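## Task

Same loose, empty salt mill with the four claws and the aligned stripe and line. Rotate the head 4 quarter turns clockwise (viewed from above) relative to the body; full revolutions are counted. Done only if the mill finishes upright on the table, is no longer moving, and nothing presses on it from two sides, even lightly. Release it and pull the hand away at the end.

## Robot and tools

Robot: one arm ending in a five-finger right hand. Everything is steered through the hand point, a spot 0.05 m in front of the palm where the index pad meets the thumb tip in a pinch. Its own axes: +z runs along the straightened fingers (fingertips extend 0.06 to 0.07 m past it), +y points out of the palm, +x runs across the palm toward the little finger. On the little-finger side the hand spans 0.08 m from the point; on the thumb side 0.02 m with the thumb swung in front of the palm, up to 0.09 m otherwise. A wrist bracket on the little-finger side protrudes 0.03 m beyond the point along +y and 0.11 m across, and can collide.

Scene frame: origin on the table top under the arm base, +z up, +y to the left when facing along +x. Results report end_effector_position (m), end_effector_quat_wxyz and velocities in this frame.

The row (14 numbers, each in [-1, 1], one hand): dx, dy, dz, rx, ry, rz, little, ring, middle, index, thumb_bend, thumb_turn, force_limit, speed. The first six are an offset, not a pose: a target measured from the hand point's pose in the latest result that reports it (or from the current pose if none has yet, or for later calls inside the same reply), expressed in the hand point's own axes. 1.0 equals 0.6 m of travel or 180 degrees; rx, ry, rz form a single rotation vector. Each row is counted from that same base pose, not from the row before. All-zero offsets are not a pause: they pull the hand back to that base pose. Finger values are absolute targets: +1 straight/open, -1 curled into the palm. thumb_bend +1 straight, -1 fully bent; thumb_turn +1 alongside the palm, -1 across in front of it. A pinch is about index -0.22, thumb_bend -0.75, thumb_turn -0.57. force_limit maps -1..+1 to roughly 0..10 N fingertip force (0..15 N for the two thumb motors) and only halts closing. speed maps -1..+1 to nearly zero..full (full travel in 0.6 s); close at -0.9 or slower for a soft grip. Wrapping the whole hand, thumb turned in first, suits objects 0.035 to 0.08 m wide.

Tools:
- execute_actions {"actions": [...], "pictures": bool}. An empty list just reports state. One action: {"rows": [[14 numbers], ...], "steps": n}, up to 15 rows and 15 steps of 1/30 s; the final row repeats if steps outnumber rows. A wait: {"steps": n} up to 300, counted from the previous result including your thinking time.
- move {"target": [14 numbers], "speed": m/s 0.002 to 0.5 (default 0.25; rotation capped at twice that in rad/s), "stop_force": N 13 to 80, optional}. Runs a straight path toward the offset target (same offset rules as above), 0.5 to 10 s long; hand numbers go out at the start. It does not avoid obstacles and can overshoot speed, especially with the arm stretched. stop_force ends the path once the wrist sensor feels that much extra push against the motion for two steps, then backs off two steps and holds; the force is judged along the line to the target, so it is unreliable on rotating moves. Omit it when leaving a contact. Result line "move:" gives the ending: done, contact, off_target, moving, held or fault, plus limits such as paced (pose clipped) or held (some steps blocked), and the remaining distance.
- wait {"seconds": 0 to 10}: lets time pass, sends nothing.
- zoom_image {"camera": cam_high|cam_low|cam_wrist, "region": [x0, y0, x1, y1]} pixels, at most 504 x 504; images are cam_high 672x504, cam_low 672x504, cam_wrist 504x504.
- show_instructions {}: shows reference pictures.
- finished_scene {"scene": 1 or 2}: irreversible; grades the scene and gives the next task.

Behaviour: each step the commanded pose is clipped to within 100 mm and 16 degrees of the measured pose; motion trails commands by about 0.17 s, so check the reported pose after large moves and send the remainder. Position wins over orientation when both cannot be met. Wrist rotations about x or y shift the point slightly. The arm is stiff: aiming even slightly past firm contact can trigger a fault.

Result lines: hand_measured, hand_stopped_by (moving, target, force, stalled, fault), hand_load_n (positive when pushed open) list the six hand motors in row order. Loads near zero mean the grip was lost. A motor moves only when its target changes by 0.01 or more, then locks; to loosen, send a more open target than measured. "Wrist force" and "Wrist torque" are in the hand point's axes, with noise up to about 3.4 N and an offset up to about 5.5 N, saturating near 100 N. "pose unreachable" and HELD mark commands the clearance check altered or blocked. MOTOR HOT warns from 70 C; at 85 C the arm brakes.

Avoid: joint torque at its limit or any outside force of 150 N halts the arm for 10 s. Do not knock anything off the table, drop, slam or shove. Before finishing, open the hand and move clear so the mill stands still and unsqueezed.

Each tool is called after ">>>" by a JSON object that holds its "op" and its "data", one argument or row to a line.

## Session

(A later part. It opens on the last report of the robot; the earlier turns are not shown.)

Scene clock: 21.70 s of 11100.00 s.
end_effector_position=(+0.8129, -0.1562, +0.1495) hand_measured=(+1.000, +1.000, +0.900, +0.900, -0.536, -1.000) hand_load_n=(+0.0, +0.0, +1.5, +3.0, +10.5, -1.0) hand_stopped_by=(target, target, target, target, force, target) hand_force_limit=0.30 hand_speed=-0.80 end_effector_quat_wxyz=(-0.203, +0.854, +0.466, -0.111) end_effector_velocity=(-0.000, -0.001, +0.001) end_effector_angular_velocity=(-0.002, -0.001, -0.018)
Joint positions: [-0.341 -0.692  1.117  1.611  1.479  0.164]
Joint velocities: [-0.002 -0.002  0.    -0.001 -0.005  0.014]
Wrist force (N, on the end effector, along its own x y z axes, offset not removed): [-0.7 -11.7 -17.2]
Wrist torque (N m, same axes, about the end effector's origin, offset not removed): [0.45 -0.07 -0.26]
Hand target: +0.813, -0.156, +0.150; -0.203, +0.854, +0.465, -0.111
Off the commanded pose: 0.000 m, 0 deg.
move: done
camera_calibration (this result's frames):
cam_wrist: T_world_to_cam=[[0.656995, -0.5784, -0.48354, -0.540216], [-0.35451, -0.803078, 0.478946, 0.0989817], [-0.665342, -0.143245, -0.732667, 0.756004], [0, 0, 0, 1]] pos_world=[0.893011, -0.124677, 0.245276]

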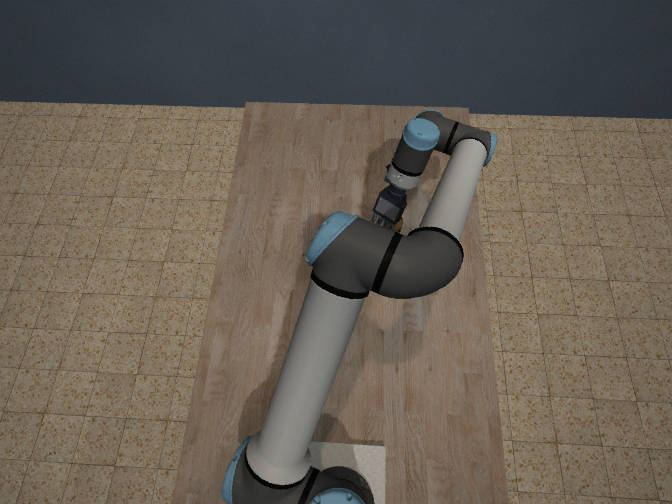

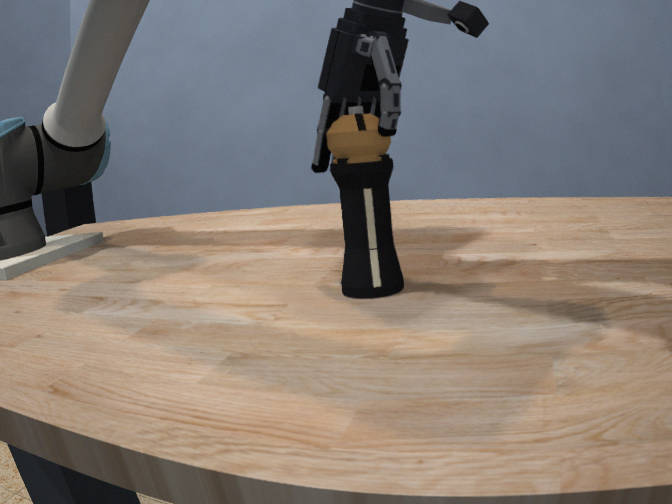

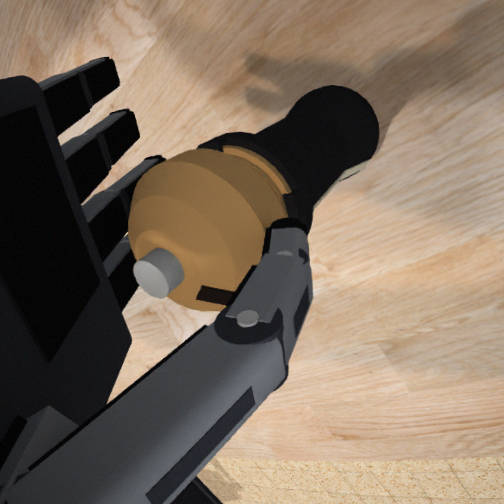

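>>> {"op": "move", "data": {
  "target": [0,0,0,0,0,0,1,1,0.9,0.9,-1,-1,0.85,-0.85]
}}

>>> {"op": "move", "data": {
  "target": [0,0.003,0.006,0,0,0,1,1,0.9,0.9,-1,-1,0.85,-0.85],
  "speed": 0.002,
  "stop_force": 16
}}

>>> {"op": "move", "data": {
  "target": [-0.0141,-0.0074,0.0039,0,0.05,0.0992,1,1,0.9,0.9,-1,-1,0.85,-0.85],
  "speed": 0.15
}}

Scene clock: 23.57 s of 11100.00 s.
end_effector_position=(+0.8129, -0.1563, +0.1496) hand_measured=(+1.000, +1.000, +0.900, +0.900, -0.552, -1.000) hand_load_n=(+0.0, +0.0, +2.0, +3.5, +13.0, -0.5) hand_stopped_by=(target, target, target, target, force, target) hand_force_limit=0.85 hand_speed=-0.85 end_effector_quat_wxyz=(-0.203, +0.854, +0.466, -0.111) end_effector_velocity=(-0.000, -0.001, +0.001) end_effector_angular_velocity=(-0.001, -0.001, +0.002)
Joint positions: [-0.341 -0.693  1.117  1.611  1.479  0.164]
Joint velocities: [-0.001 -0.001 -0.     0.001  0.001 -0.002]
Wrist force (N, on the end effector, along its own x y z axes, offset not removed): [3.4 -9.5 -21.2]
Wrist torque (N m, same axes, about the end effector's origin, offset not removed): [0.92 -0.16 0.18]
Hand target: +0.813, -0.156, +0.150; -0.203, +0.854, +0.466, -0.111
Off the commanded pose: 0.000 m, 0 deg.
move: done
camera_calibration (this result's frames):
cam_wrist: T_world_to_cam=[[0.656905, -0.578554, -0.483479, -0.540189], [-0.354735, -0.802993, 0.47892, 0.0991168], [-0.665311, -0.143098, -0.732723, 0.756], [0, 0, 0, 1]] pos_world=[0.892988, -0.124756, 0.2453]

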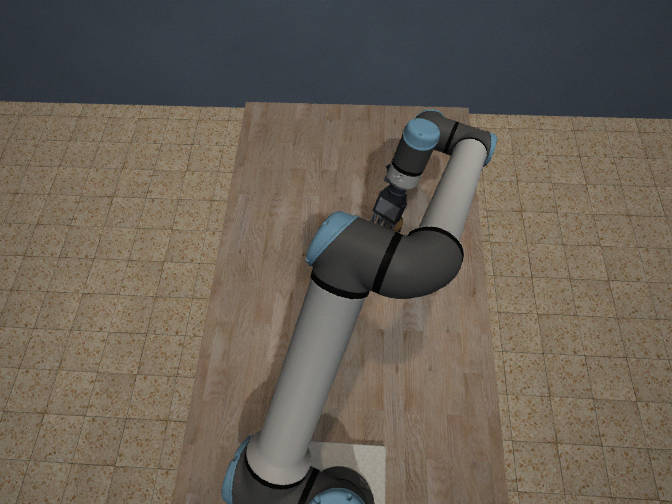

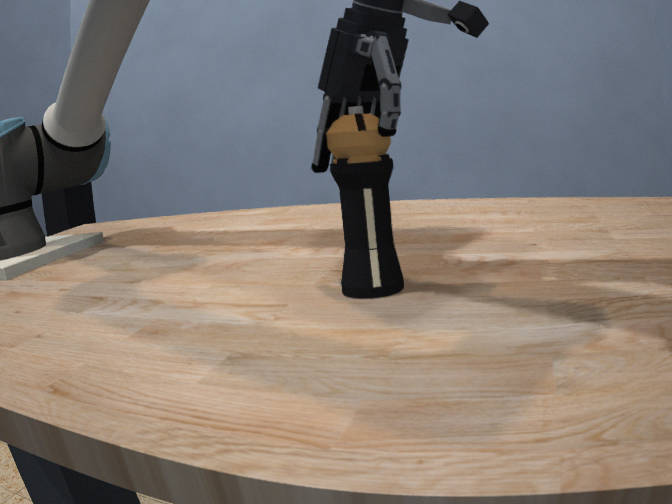

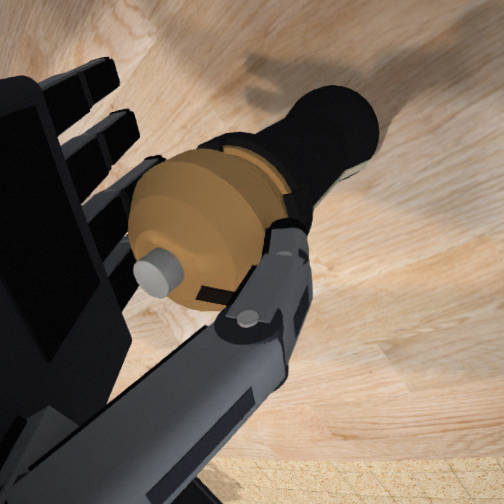

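Scene clock: 24.47 s of 11100.00 s.
end_effector_position=(+0.8129, -0.1563, +0.1485) hand_measured=(+1.000, +1.000, +0.900, +0.900, -0.552, -1.000) hand_load_n=(+0.0, +0.0, +3.5, +5.5, +13.5, +0.0) hand_stopped_by=(target, target, target, target, force, target) hand_force_limit=0.85 hand_speed=-0.85 end_effector_quat_wxyz=(-0.203, +0.854, +0.466, -0.111) end_effector_velocity=(+0.001, -0.000, +0.001) end_effector_angular_velocity=(-0.001, -0.003, +0.000)
Joint positions: [-0.341 -0.692  1.118  1.61   1.479  0.164]
Joint velocities: [ 0.    -0.001 -0.001 -0.002  0.    -0.   ]
Wrist force (N, on the end effector, along its own x y z axes, offset not removed): [2.0 -26.3 -37.1]
Wrist torque (N m, same axes, about the end effector's origin, offset not removed): [1.99 0.22 -0.03]
Hand target: +0.813, -0.156, +0.149; -0.203, +0.854, +0.466, -0.111
Off the commanded pose: 0.003 m, 0 deg.
move: contact
camera_calibration (this result's frames):
cam_wrist: T_world_to_cam=[[0.656932, -0.578517, -0.483485, -0.540692], [-0.354675, -0.803011, 0.478936, 0.0995555], [-0.665316, -0.143148, -0.732709, 0.755235], [0, 0, 0, 1]] pos_world=[0.892978, -0.124745, 0.24427]

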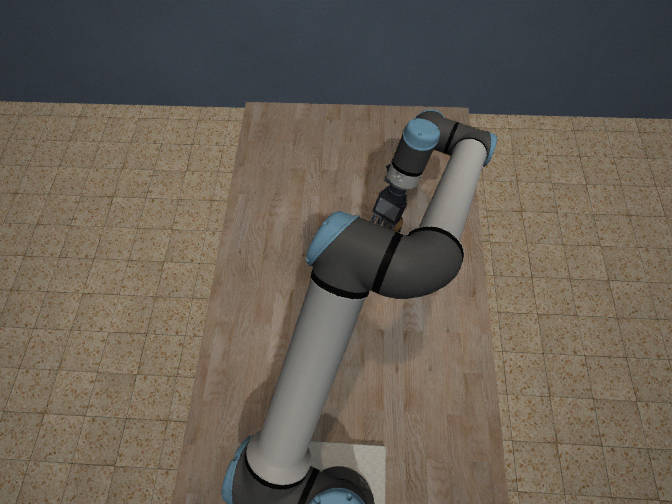

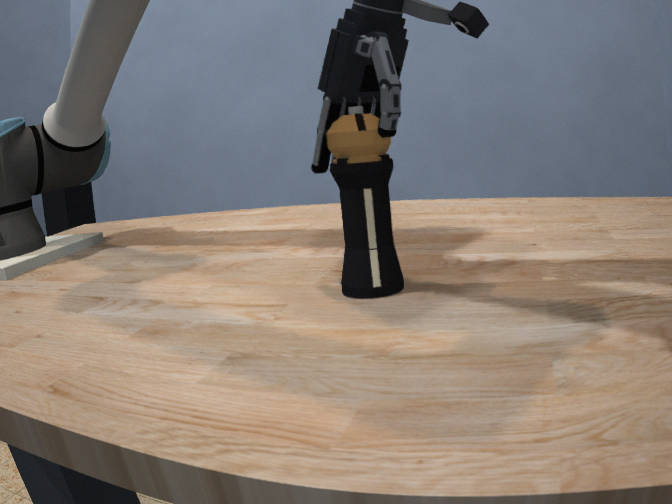

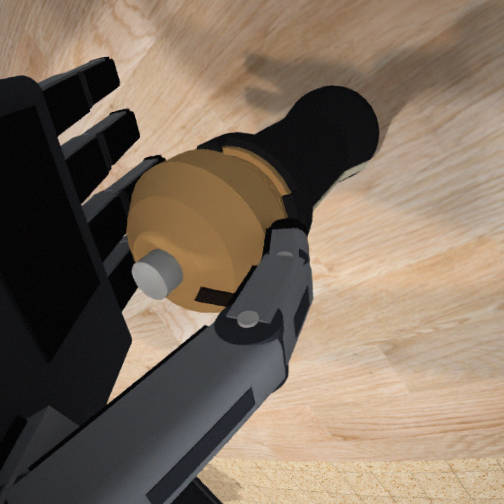

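Scene clock: 26.10 s of 11100.00 s.
end_effector_position=(+0.8041, -0.1606, +0.1485) hand_measured=(+1.000, +1.000, +0.900, +0.900, -0.550, -1.000) hand_load_n=(+0.0, +0.0, +3.0, +4.5, +15.0, -1.5) hand_stopped_by=(target, target, target, target, force, target) hand_force_limit=0.85 hand_speed=-0.85 end_effector_quat_wxyz=(-0.219, +0.922, +0.312, -0.074) end_effector_velocity=(-0.000, +0.000, +0.001) end_effector_angular_velocity=(+0.000, -0.001, -0.015)
Joint positions: [-0.378 -0.709  1.141  1.561  1.347  0.448]
Joint velocities: [-0.001 -0.002  0.001 -0.002 -0.006  0.012]
Wrist force (N, on the end effector, along its own x y z axes, offset not removed): [-1.8 -16.1 -32.6]
Wrist torque (N m, same axes, about the end effector's origin, offset not removed): [1.85 0.15 -0.31]
Hand target: +0.804, -0.161, +0.148; -0.219, +0.922, +0.311, -0.074
Off the commanded pose: 0.000 m, 0 deg.
move: done
camera_calibration (this result's frames):
cam_wrist: T_world_to_cam=[[0.421002, -0.767318, -0.483715, -0.378069], [-0.606562, -0.634661, 0.478841, 0.322594], [-0.674418, 0.09181, -0.732619, 0.79382], [0, 0, 0, 1]] pos_world=[0.890208, -0.158242, 0.244219]

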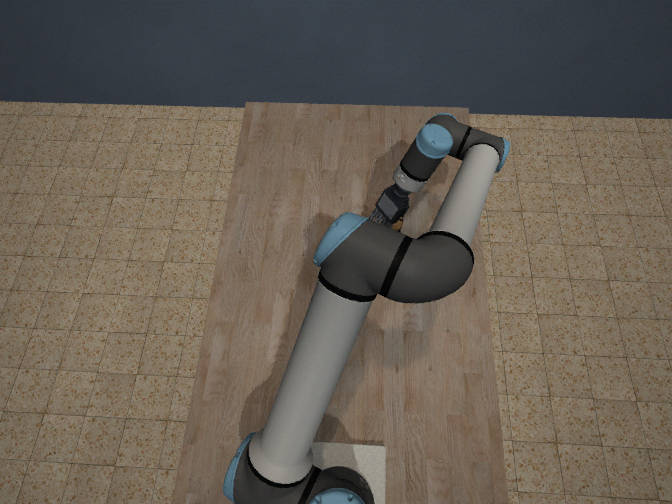

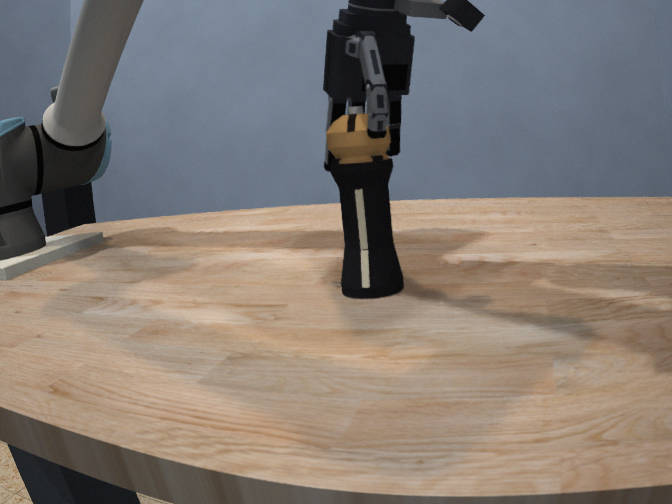

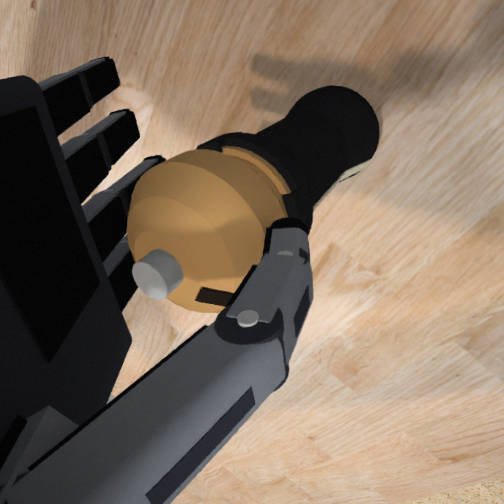

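>>> {"op": "move", "data": {
  "target": [0,-0.001,-0.002,0,0,0,1,1,0.9,0.9,-1,-1,0.85,-0.85],
  "speed": 0.004
}}

>>> {"op": "execute_actions", "data": {
  "actions": [
    {"steps":5}
  ],
  "pictures": false
}}

>>> {"op": "execute_actions", "data": {
  "actions": [
    {"steps":5}
  ],
  "pictures": false
}}

>>> {"op": "zoom_image", "data": {
  "camera": "cam_low",
  "region": [300, 90, 420, 200]
}}

Scene clock: 28.60 s of 11100.00 s.
end_effector_position=(+0.8041, -0.1607, +0.1496) hand_measured=(+1.000, +1.000, +0.900, +0.900, -0.550, -1.000) hand_load_n=(+0.0, +0.0, +1.5, +3.0, +15.0, +0.5) hand_stopped_by=(target, target, target, target, force, target) hand_force_limit=0.85 hand_speed=-0.85 end_effector_quat_wxyz=(-0.219, +0.922, +0.312, -0.074) end_effector_velocity=(+0.000, +0.002, +0.002) end_effector_angular_velocity=(+0.000, -0.001, +0.003)
Joint positions: [-0.378 -0.709  1.141  1.563  1.347  0.448]
Joint velocities: [ 0.002 -0.002  0.     0.002  0.    -0.001]
Wrist force (N, on the end effector, along its own x y z axes, offset not removed): [-2.1 -0.4 -2.8]
Wrist torque (N m, same axes, about the end effector's origin, offset not removed): [0.47 0.26 0.02]
Hand target: +0.804, -0.161, +0.150; -0.219, +0.922, +0.312, -0.074
Off the commanded pose: 0.000 m, 0 deg.
move: done
camera_calibration (this result's frames):
cam_wrist: T_world_to_cam=[[0.420776, -0.767413, -0.483762, -0.377401], [-0.606691, -0.634518, 0.478866, 0.322098], [-0.674443, 0.0919989, -0.732573, 0.794682], [0, 0, 0, 1]] pos_world=[0.890183, -0.158355, 0.245349]

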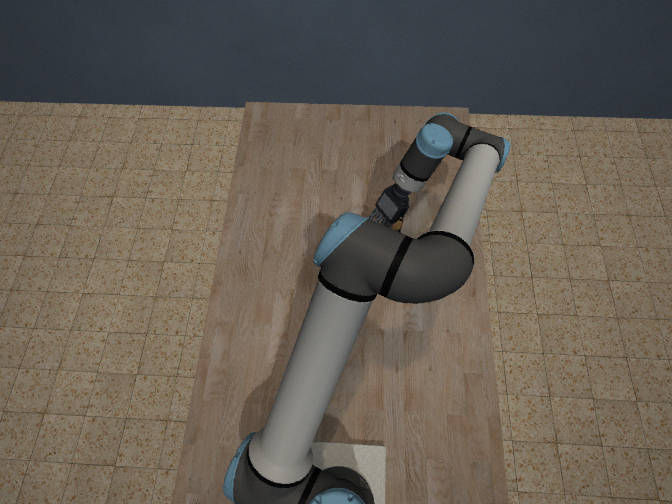

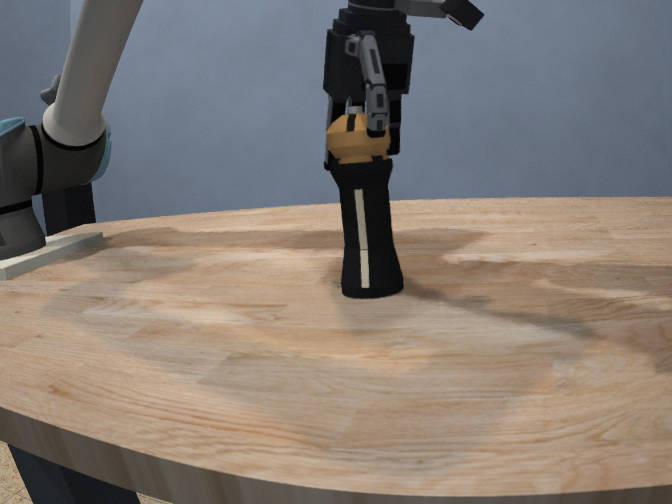

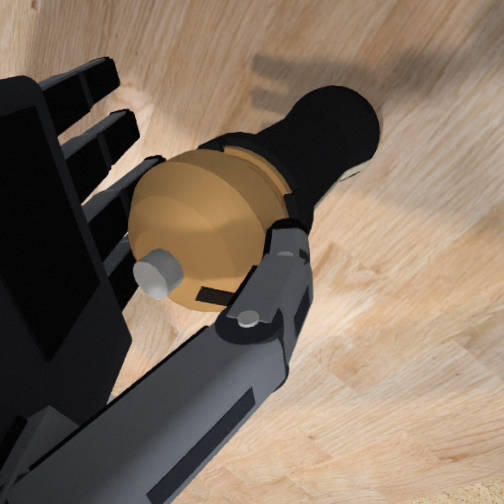

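Scene clock: 28.77 s of 11100.00 s.
end_effector_position=(+0.8041, -0.1607, +0.1498) hand_measured=(+1.000, +1.000, +0.900, +0.900, -0.550, -1.000) hand_load_n=(+0.0, +0.0, +1.5, +3.0, +14.5, +0.5) hand_stopped_by=(target, target, target, target, force, target) hand_force_limit=0.85 hand_speed=-0.85 end_effector_quat_wxyz=(-0.219, +0.922, +0.312, -0.074) end_effector_velocity=(+0.000, +0.000, -0.001) end_effector_angular_velocity=(+0.000, -0.000, +0.001)
Joint positions: [-0.378 -0.709  1.141  1.563  1.347  0.448]
Joint velocities: [ 0.001  0.001  0.001 -0.002  0.    -0.   ]
Wrist force (N, on the end effector, along its own x y z axes, offset not removed): [0.9 -2.4 -1.3]
Wrist torque (N m, same axes, about the end effector's origin, offset not removed): [0.25 -0.41 0.05]
Hand target: +0.804, -0.161, +0.150; -0.219, +0.922, +0.312, -0.074
Off the commanded pose: 0.000 m, 0 deg.
Steps of this call (steps 1 to 5: nothing new was sent). Readings (end_effector_position | what the end effector reports):
1: (+0.8041, -0.1607, +0.1497) | hand_measured=(+1.000, +1.000, +0.900, +0.900, -0.550, -1.000) hand_load_n=(+0.0, +0.0, +1.5, +3.0, +14.5, +0.5) hand_stopped_by=(target, target, target, target, force, target) hand_force_limit=0.85 hand_speed=-0.85
2: (+0.8041, -0.1607, +0.1497) | hand_measured=(+1.000, +1.000, +0.900, +0.900, -0.550, -1.000) hand_load_n=(+0.0, +0.0, +1.5, +3.0, +14.5, +0.5) hand_stopped_by=(target, target, target, target, force, target) hand_force_limit=0.85 hand_speed=-0.85
4: (+0.8041, -0.1607, +0.1497) | hand_measured=(+1.000, +1.000, +0.900, +0.900, -0.550, -1.000) hand_load_n=(+0.0, +0.0, +1.5, +3.0, +14.5, +0.5) hand_stopped_by=(target, target, target, target, force, target) hand_force_limit=0.85 hand_speed=-0.85
5: the state above

Scene clock: 28.93 s of 11100.00 s.
end_effector_position=(+0.8041, -0.1606, +0.1498) hand_measured=(+1.000, +1.000, +0.900, +0.900, -0.550, -1.000) hand_load_n=(+0.0, +0.0, +1.5, +3.0, +14.0, +0.5) hand_stopped_by=(target, target, target, target, force, target) hand_force_limit=0.85 hand_speed=-0.85 end_effector_quat_wxyz=(-0.219, +0.922, +0.312, -0.074) end_effector_velocity=(+0.001, +0.000, +0.001) end_effector_angular_velocity=(-0.002, -0.003, -0.000)
Joint positions: [-0.378 -0.709  1.141  1.563  1.347  0.448]
Joint velocities: [ 0.001 -0.001 -0.002 -0.     0.     0.001]
Wrist force (N, on the end effector, along its own x y z axes, offset not removed): [-1.3 0.2 -3.8]
Wrist torque (N m, same axes, about the end effector's origin, offset not removed): [0.74 0.07 -0.02]
Hand target: +0.804, -0.161, +0.150; -0.219, +0.922, +0.312, -0.074
Off the commanded pose: 0.000 m, 0 deg.
Steps of this call (steps 1 to 5: nothing new was sent). Readings (end_effector_position | what the end effector reports):
1: (+0.8041, -0.1607, +0.1498) | hand_measured=(+1.000, +1.000, +0.900, +0.900, -0.550, -1.000) hand_load_n=(+0.0, +0.0, +1.5, +3.0, +14.5, +0.5) hand_stopped_by=(target, target, target, target, force, target) hand_force_limit=0.85 hand_speed=-0.85
2: (+0.8041, -0.1607, +0.1498) | hand_measured=(+1.000, +1.000, +0.900, +0.900, -0.550, -1.000) hand_load_n=(+0.0, +0.0, +1.5, +3.0, +14.5, +0.5) hand_stopped_by=(target, target, target, target, force, target) hand_force_limit=0.85 hand_speed=-0.85
4: (+0.8041, -0.1606, +0.1498) | hand_measured=(+1.000, +1.000, +0.900, +0.900, -0.550, -1.000) hand_load_n=(+0.0, +0.0, +1.5, +3.0, +14.0, +0.5) hand_stopped_by=(target, target, target, target, force, target) hand_force_limit=0.85 hand_speed=-0.85
5: the state above

Region (300, 90, 420, 200) of cam_low's 672x504 image, scaled by 4.200, with more detail than that image has; it fills the top 462 rows of this view, and the rest is white.

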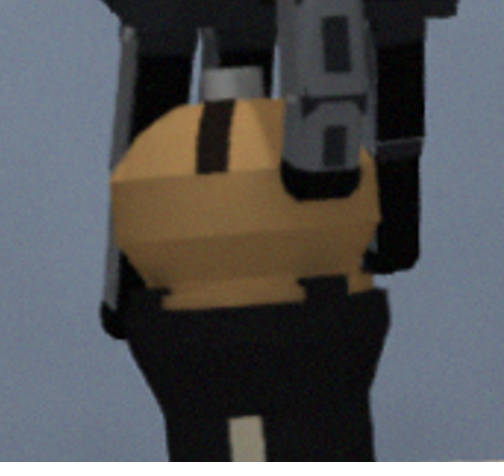

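>>> {"op": "execute_actions", "data": {
  "actions": []
}}

>>> {"op": "show_instructions", "data": {

}}

Scene clock: 32.63 s of 11100.00 s.
end_effector_position=(+0.8041, -0.1606, +0.1498) hand_measured=(+1.000, +1.000, +0.900, +0.900, -0.550, -1.000) hand_load_n=(+0.0, +0.0, +1.5, +3.0, +14.0, +0.5) hand_stopped_by=(target, target, target, target, force, target) hand_force_limit=0.85 hand_speed=-0.85 end_effector_quat_wxyz=(-0.219, +0.922, +0.312, -0.074) end_effector_velocity=(+0.000, -0.001, -0.001) end_effector_angular_velocity=(-0.000, +0.001, -0.002)
Joint positions: [-0.378 -0.71   1.141  1.563  1.347  0.448]
Joint velocities: [-0.     0.002 -0.001  0.     0.     0.002]
Wrist force (N, on the end effector, along its own x y z axes, offset not removed): [-1.4 -1.0 -2.6]
Wrist torque (N m, same axes, about the end effector's origin, offset not removed): [0.41 0.04 0.02]
Hand target: +0.804, -0.161, +0.150; -0.219, +0.922, +0.312, -0.074
Off the commanded pose: 0.000 m, 0 deg.
Steps of this call (steps 1 to 90: nothing new was sent; then 0.70 s passed at rest). Readings (end_effector_position | what the end effector reports):
1: (+0.8041, -0.1606, +0.1498) | hand_measured=(+1.000, +1.000, +0.900, +0.900, -0.550, -1.000) hand_load_n=(+0.0, +0.0, +1.5, +3.0, +14.0, +0.5) hand_stopped_by=(target, target, target, target, force, target) hand_force_limit=0.85 hand_speed=-0.85
2: (+0.8041, -0.1606, +0.1498) | hand_measured=(+1.000, +1.000, +0.900, +0.900, -0.550, -1.000) hand_load_n=(+0.0, +0.0, +1.5, +3.0, +14.0, +0.5) hand_stopped_by=(target, target, target, target, force, target) hand_force_limit=0.85 hand_speed=-0.85
4: (+0.8041, -0.1606, +0.1498) | hand_measured=(+1.000, +1.000, +0.900, +0.900, -0.550, -1.000) hand_load_n=(+0.0, +0.0, +1.5, +3.0, +14.0, +0.5) hand_stopped_by=(target, target, target, target, force, target) hand_force_limit=0.85 hand_speed=-0.85
8: (+0.8041, -0.1606, +0.1498) | hand_measured=(+1.000, +1.000, +0.900, +0.900, -0.550, -1.000) hand_load_n=(+0.0, +0.0, +1.5, +3.0, +14.0, +0.5) hand_stopped_by=(target, target, target, target, force, target) hand_force_limit=0.85 hand_speed=-0.85
90: the state above
camera_calibration (this result's frames):
cam_wrist: T_world_to_cam=[[0.421003, -0.767319, -0.483713, -0.377422], [-0.606562, -0.63466, 0.478841, 0.32195], [-0.674417, 0.0918084, -0.73262, 0.794806], [0, 0, 0, 1]] pos_world=[0.89021, -0.158244, 0.245564]

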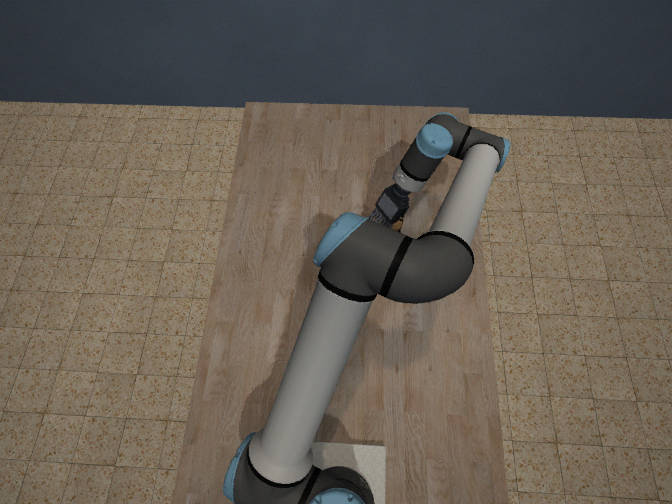

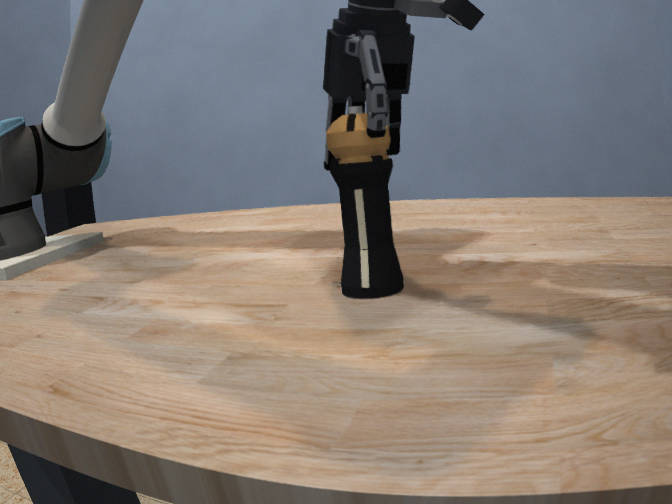

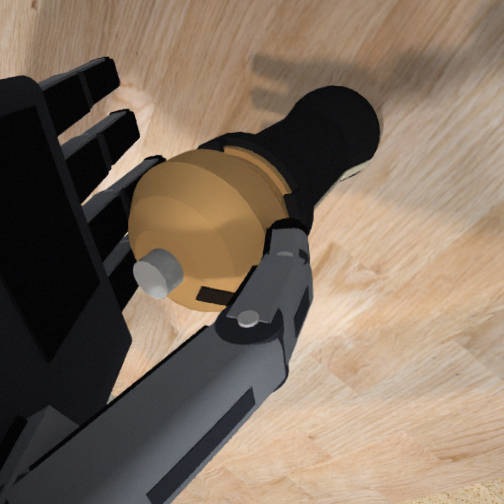

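Reference images for this scene: FIVE-FINGER HAND page 1.

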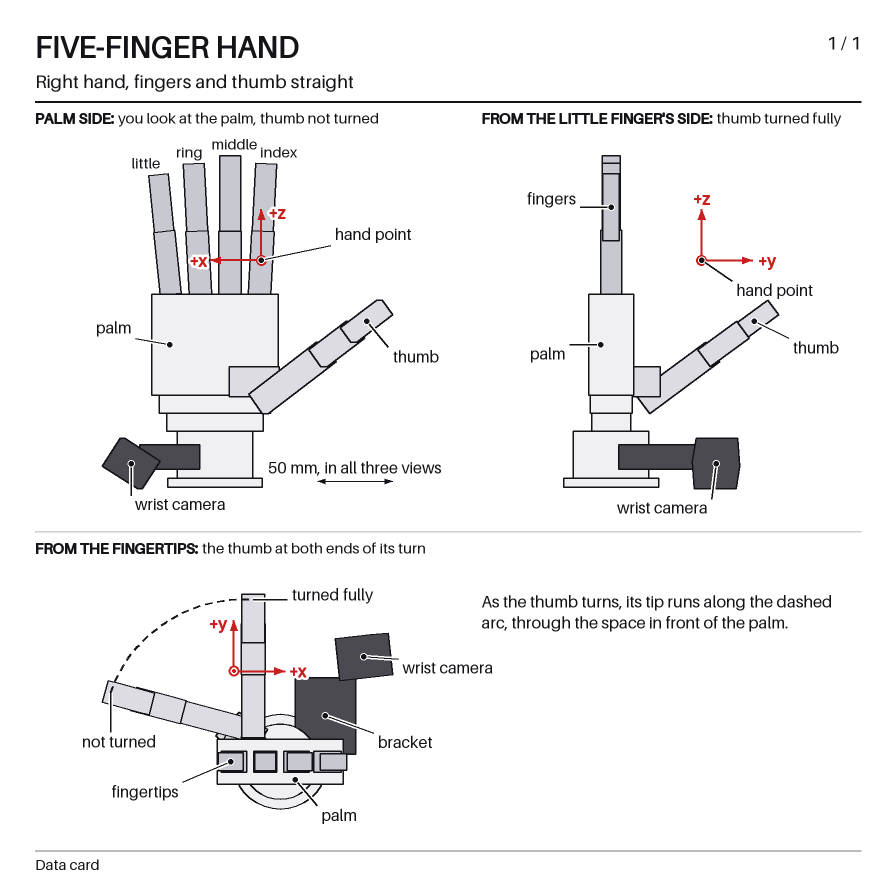

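>>> {"op": "zoom_image", "data": {
  "camera": "cam_low",
  "region": [290, 80, 430, 200]
}}

>>> {"op": "zoom_image", "data": {
  "camera": "cam_high",
  "region": [260, 400, 440, 504]
}}

Region (290, 80, 430, 200) of cam_low's 672x504 image, scaled by 3.600, with more detail than that image has; it fills the top 432 rows of this view, and the rest is white.

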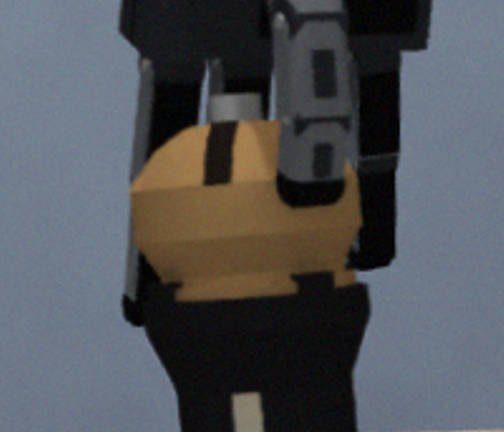

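Region (260, 400, 440, 504) of cam_high's 672x504 image, scaled by 2.800, with more detail than that image has; it fills the top 291 rows of this view, and the rest is white.

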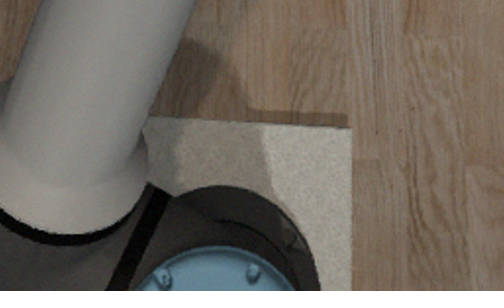

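>>> {"op": "move", "data": {
  "target": [-0.0141, -0.00745, 0.0038, 0, 0.05, 0.0992, 1, 1, 0.9, 0.9, -1, -1, 0.85, -0.85],
  "speed": 0.2
}}

Scene clock: 36.13 s of 11100.00 s.
end_effector_position=(+0.7944, -0.1617, +0.1498) hand_measured=(+1.000, +1.000, +0.900, +0.900, -0.550, -1.000) hand_load_n=(+0.0, +0.0, +1.5, +3.0, +13.5, +0.5) hand_stopped_by=(target, target, target, target, force, target) hand_force_limit=0.85 hand_speed=-0.85 end_effector_quat_wxyz=(-0.229, +0.961, +0.148, -0.035) end_effector_velocity=(-0.000, +0.000, -0.001) end_effector_angular_velocity=(-0.002, -0.000, -0.014)
Joint positions: [-0.413 -0.742  1.185  1.469  1.231  0.75 ]
Joint velocities: [-0.001 -0.002  0.003 -0.007 -0.003  0.014]
Wrist force (N, on the end effector, along its own x y z axes, offset not removed): [-5.9 -1.7 -4.8]
Wrist torque (N m, same axes, about the end effector's origin, offset not removed): [0.72 0.38 -0.18]
Hand target: +0.794, -0.162, +0.150; -0.229, +0.962, +0.147, -0.035
Off the commanded pose: 0.000 m, 0 deg.
move: done
camera_calibration (this result's frames):
cam_wrist: T_world_to_cam=[[0.134924, -0.864582, -0.484039, -0.162596], [-0.78614, -0.390763, 0.47884, 0.497468], [-0.603141, 0.315915, -0.732406, 0.767966], [0, 0, 0, 1]] pos_world=[0.876209, -0.188797, 0.245553]

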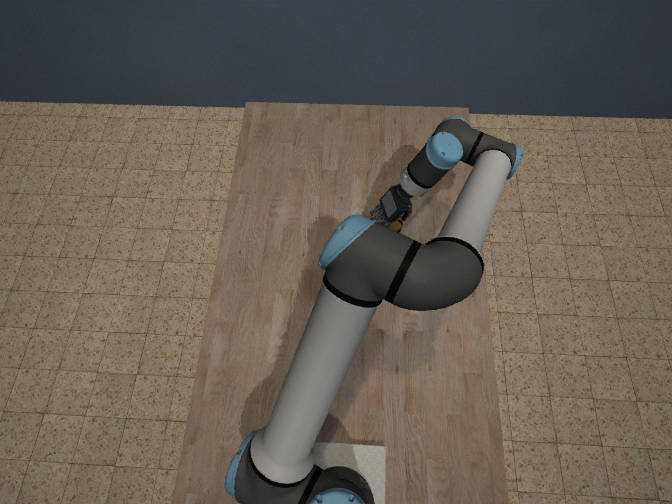

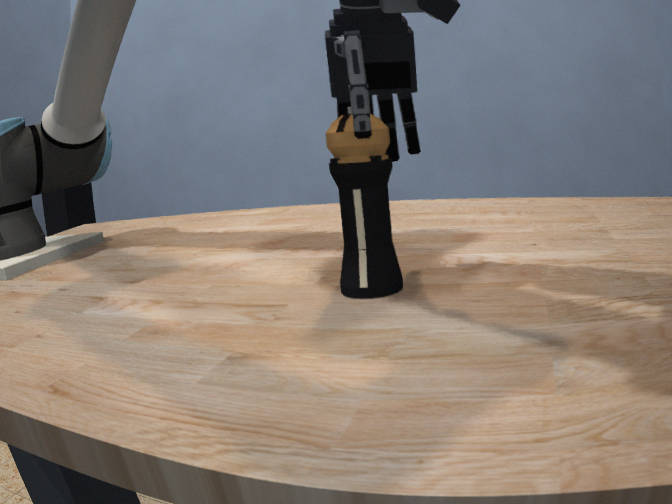

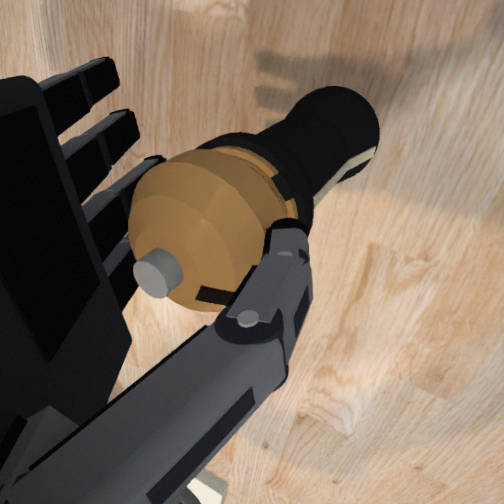

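Zero press works: body nearly stayed. Continue.

>>> {"op": "move", "data": {
  "target": [-0.0141, -0.00745, 0.0038, 0, 0.05, 0.0992, 1, 1, 0.9, 0.9, -1, -1, 0.85, -0.85],
  "speed": 0.2
}}

>>> {"op": "move", "data": {
  "target": [-0.0141, -0.00745, 0.0038, 0, 0.05, 0.0992, 1, 1, 0.9, 0.9, -1, -1, 0.85, -0.85],
  "speed": 0.2
}}

>>> {"op": "move", "data": {
  "target": [-0.0141, -0.00745, 0.0038, 0, 0.05, 0.0992, 1, 1, 0.9, 0.9, -1, -1, 0.85, -0.85],
  "speed": 0.2
}}

Scene clock: 38.63 s of 11100.00 s.
end_effector_position=(+0.7849, -0.1595, +0.1498) hand_measured=(+1.000, +1.000, +0.900, +0.900, -0.550, -1.000) hand_load_n=(+0.0, +0.0, +1.5, +3.0, +13.5, +0.5) hand_stopped_by=(target, target, target, target, force, target) hand_force_limit=0.85 hand_speed=-0.85 end_effector_quat_wxyz=(-0.232, +0.973, -0.020, +0.005) end_effector_velocity=(-0.000, -0.000, -0.000) end_effector_angular_velocity=(-0.003, -0.001, -0.015)
Joint positions: [-0.442 -0.789  1.246  1.335  1.143  1.08 ]
Joint velocities: [-0.001 -0.003  0.003 -0.009 -0.001  0.016]
Wrist force (N, on the end effector, along its own x y z axes, offset not removed): [-4.5 -4.0 -4.9]
Wrist torque (N m, same axes, about the end effector's origin, offset not removed): [0.31 0.26 -0.31]
Hand target: +0.785, -0.159, +0.150; -0.232, +0.973, -0.021, +0.005
Off the commanded pose: 0.000 m, 0 deg.
move: done
camera_calibration (this result's frames):
cam_wrist: T_world_to_cam=[[-0.167137, -0.858762, -0.484348, 0.0787175], [-0.872032, -0.100456, 0.479028, 0.604558], [-0.460027, 0.50243, -0.732079, 0.678872], [0, 0, 0, 1]] pos_world=[0.852651, -0.212755, 0.245514]

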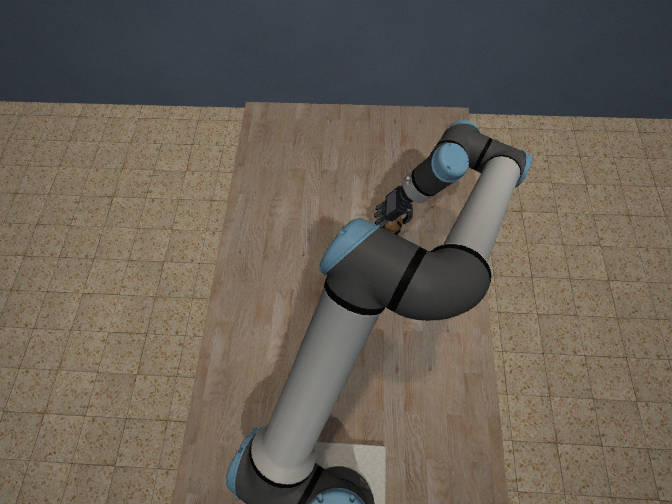

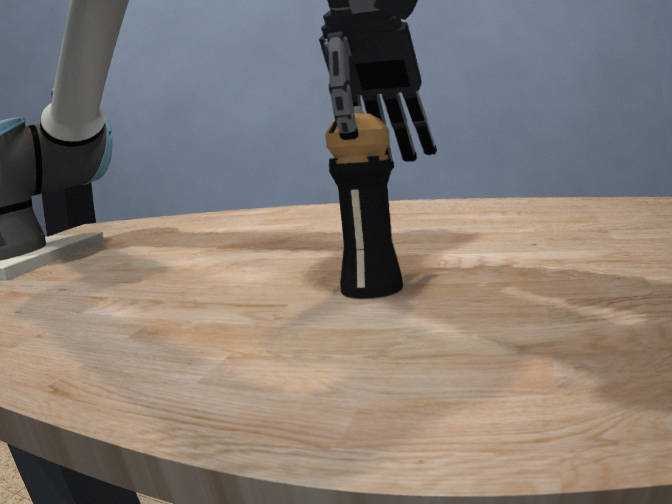

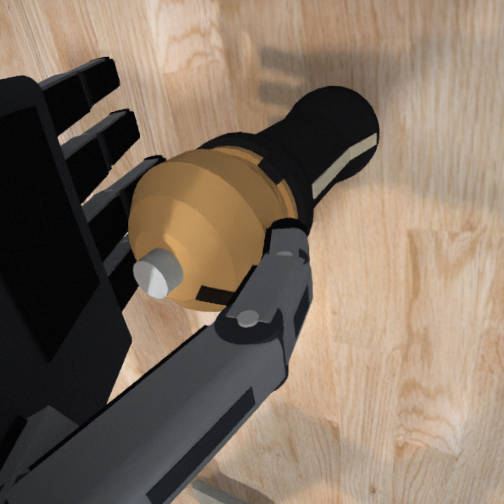

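Scene clock: 40.03 s of 11100.00 s.
end_effector_position=(+0.7767, -0.1541, +0.1498) hand_measured=(+1.000, +1.000, +0.900, +0.900, -0.550, -1.000) hand_load_n=(+0.0, +0.0, +1.5, +3.0, +13.0, +0.0) hand_stopped_by=(target, target, target, target, force, target) hand_force_limit=0.85 hand_speed=-0.85 end_effector_quat_wxyz=(-0.228, +0.954, -0.188, +0.044) end_effector_velocity=(-0.001, -0.000, +0.000) end_effector_angular_velocity=(-0.002, +0.000, -0.016)
Joint positions: [-0.461 -0.848  1.317  1.167  1.098  1.441]
Joint velocities: [-0.001 -0.004  0.005 -0.009  0.001  0.017]
Wrist force (N, on the end effector, along its own x y z axes, offset not removed): [-3.0 -3.2 -3.5]
Wrist torque (N m, same axes, about the end effector's origin, offset not removed): [0.46 0.02 -0.13]
Hand target: +0.777, -0.154, +0.150; -0.228, +0.954, -0.189, +0.045
Off the commanded pose: 0.000 m, 0 deg.
move: done
camera_calibration (this result's frames):
cam_wrist: T_world_to_cam=[[-0.44917, -0.750607, -0.484598, 0.317749], [-0.854121, 0.201605, 0.479408, 0.63054], [-0.26215, 0.629241, -0.731664, 0.538166], [0, 0, 0, 1]] pos_world=[0.822361, -0.227251, 0.245452]

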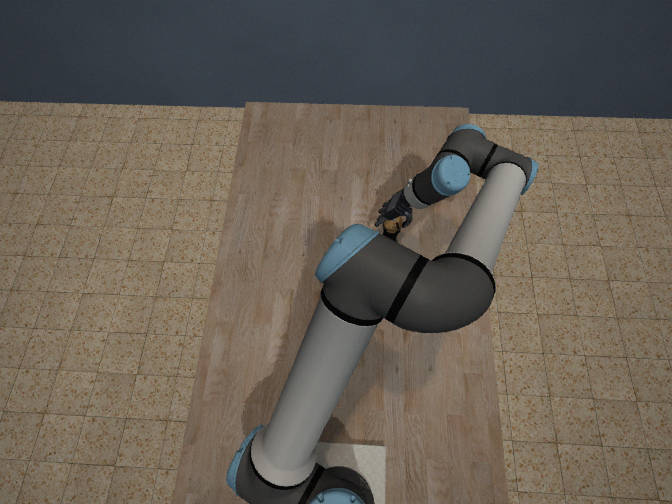

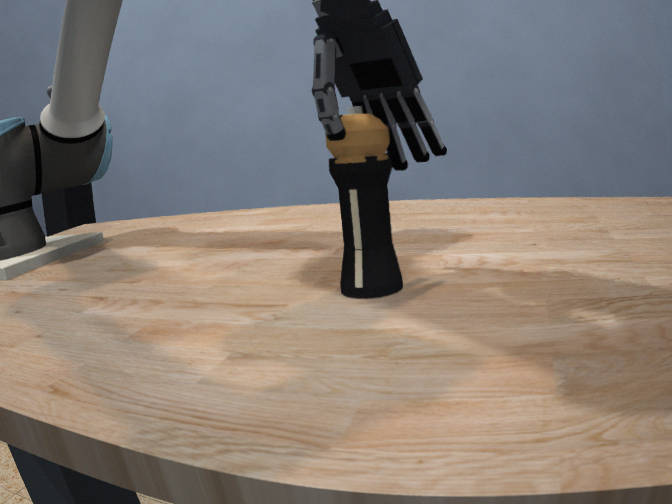

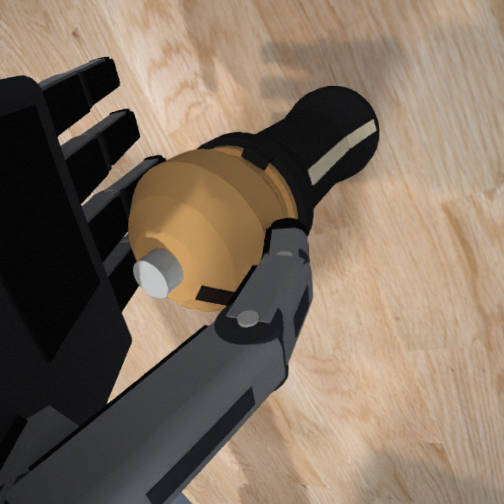

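Scene clock: 41.43 s of 11100.00 s.
end_effector_position=(+0.7708, -0.1464, +0.1498) hand_measured=(+1.000, +1.000, +0.900, +0.900, -0.550, -1.000) hand_load_n=(+0.0, +0.0, +1.5, +3.0, +13.0, +0.0) hand_stopped_by=(target, target, target, target, force, target) hand_force_limit=0.85 hand_speed=-0.85 end_effector_quat_wxyz=(-0.217, +0.908, -0.350, +0.083) end_effector_velocity=(-0.001, +0.001, -0.001) end_effector_angular_velocity=(-0.002, +0.001, -0.016)
Joint positions: [-0.468 -0.915  1.394  0.987  1.107  1.822]
Joint velocities: [ 0.001 -0.004  0.005 -0.01   0.004  0.019]
Wrist force (N, on the end effector, along its own x y z axes, offset not removed): [-2.9 -3.6 -6.3]
Wrist torque (N m, same axes, about the end effector's origin, offset not removed): [0.56 0.10 -0.14]
Hand target: +0.771, -0.146, +0.150; -0.217, +0.907, -0.351, +0.083
Off the commanded pose: 0.000 m, 0 deg.
move: done
camera_calibration (this result's frames):
cam_wrist: T_world_to_cam=[[-0.677832, -0.553022, -0.484469, 0.526009], [-0.734475, 0.479748, 0.479989, 0.572343], [-0.0330214, 0.681182, -0.731369, 0.362685], [0, 0, 0, 1]] pos_world=[0.788894, -0.230741, 0.245373]

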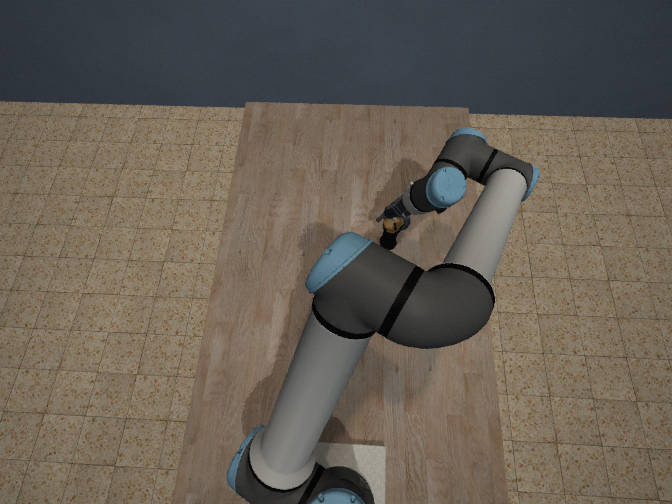

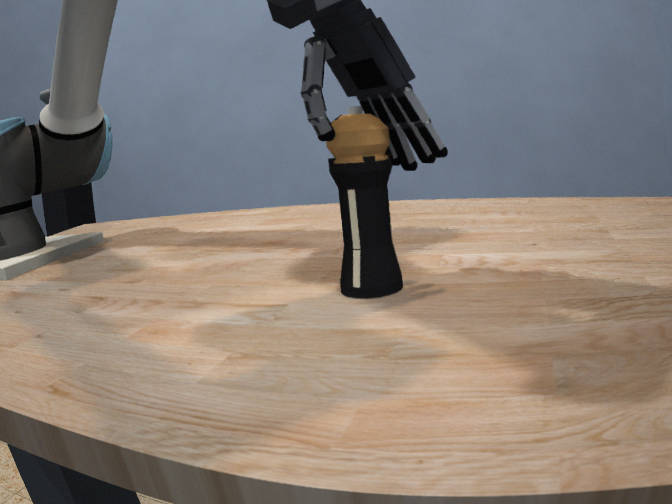

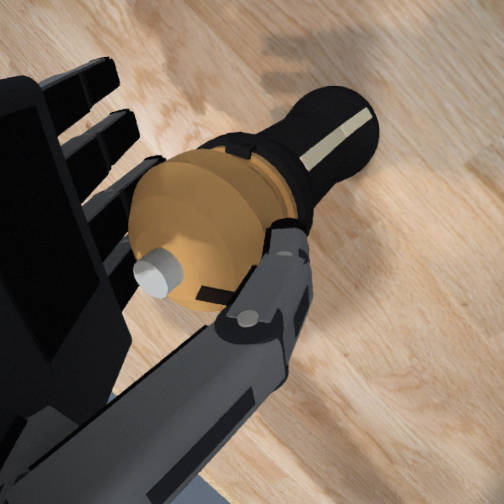

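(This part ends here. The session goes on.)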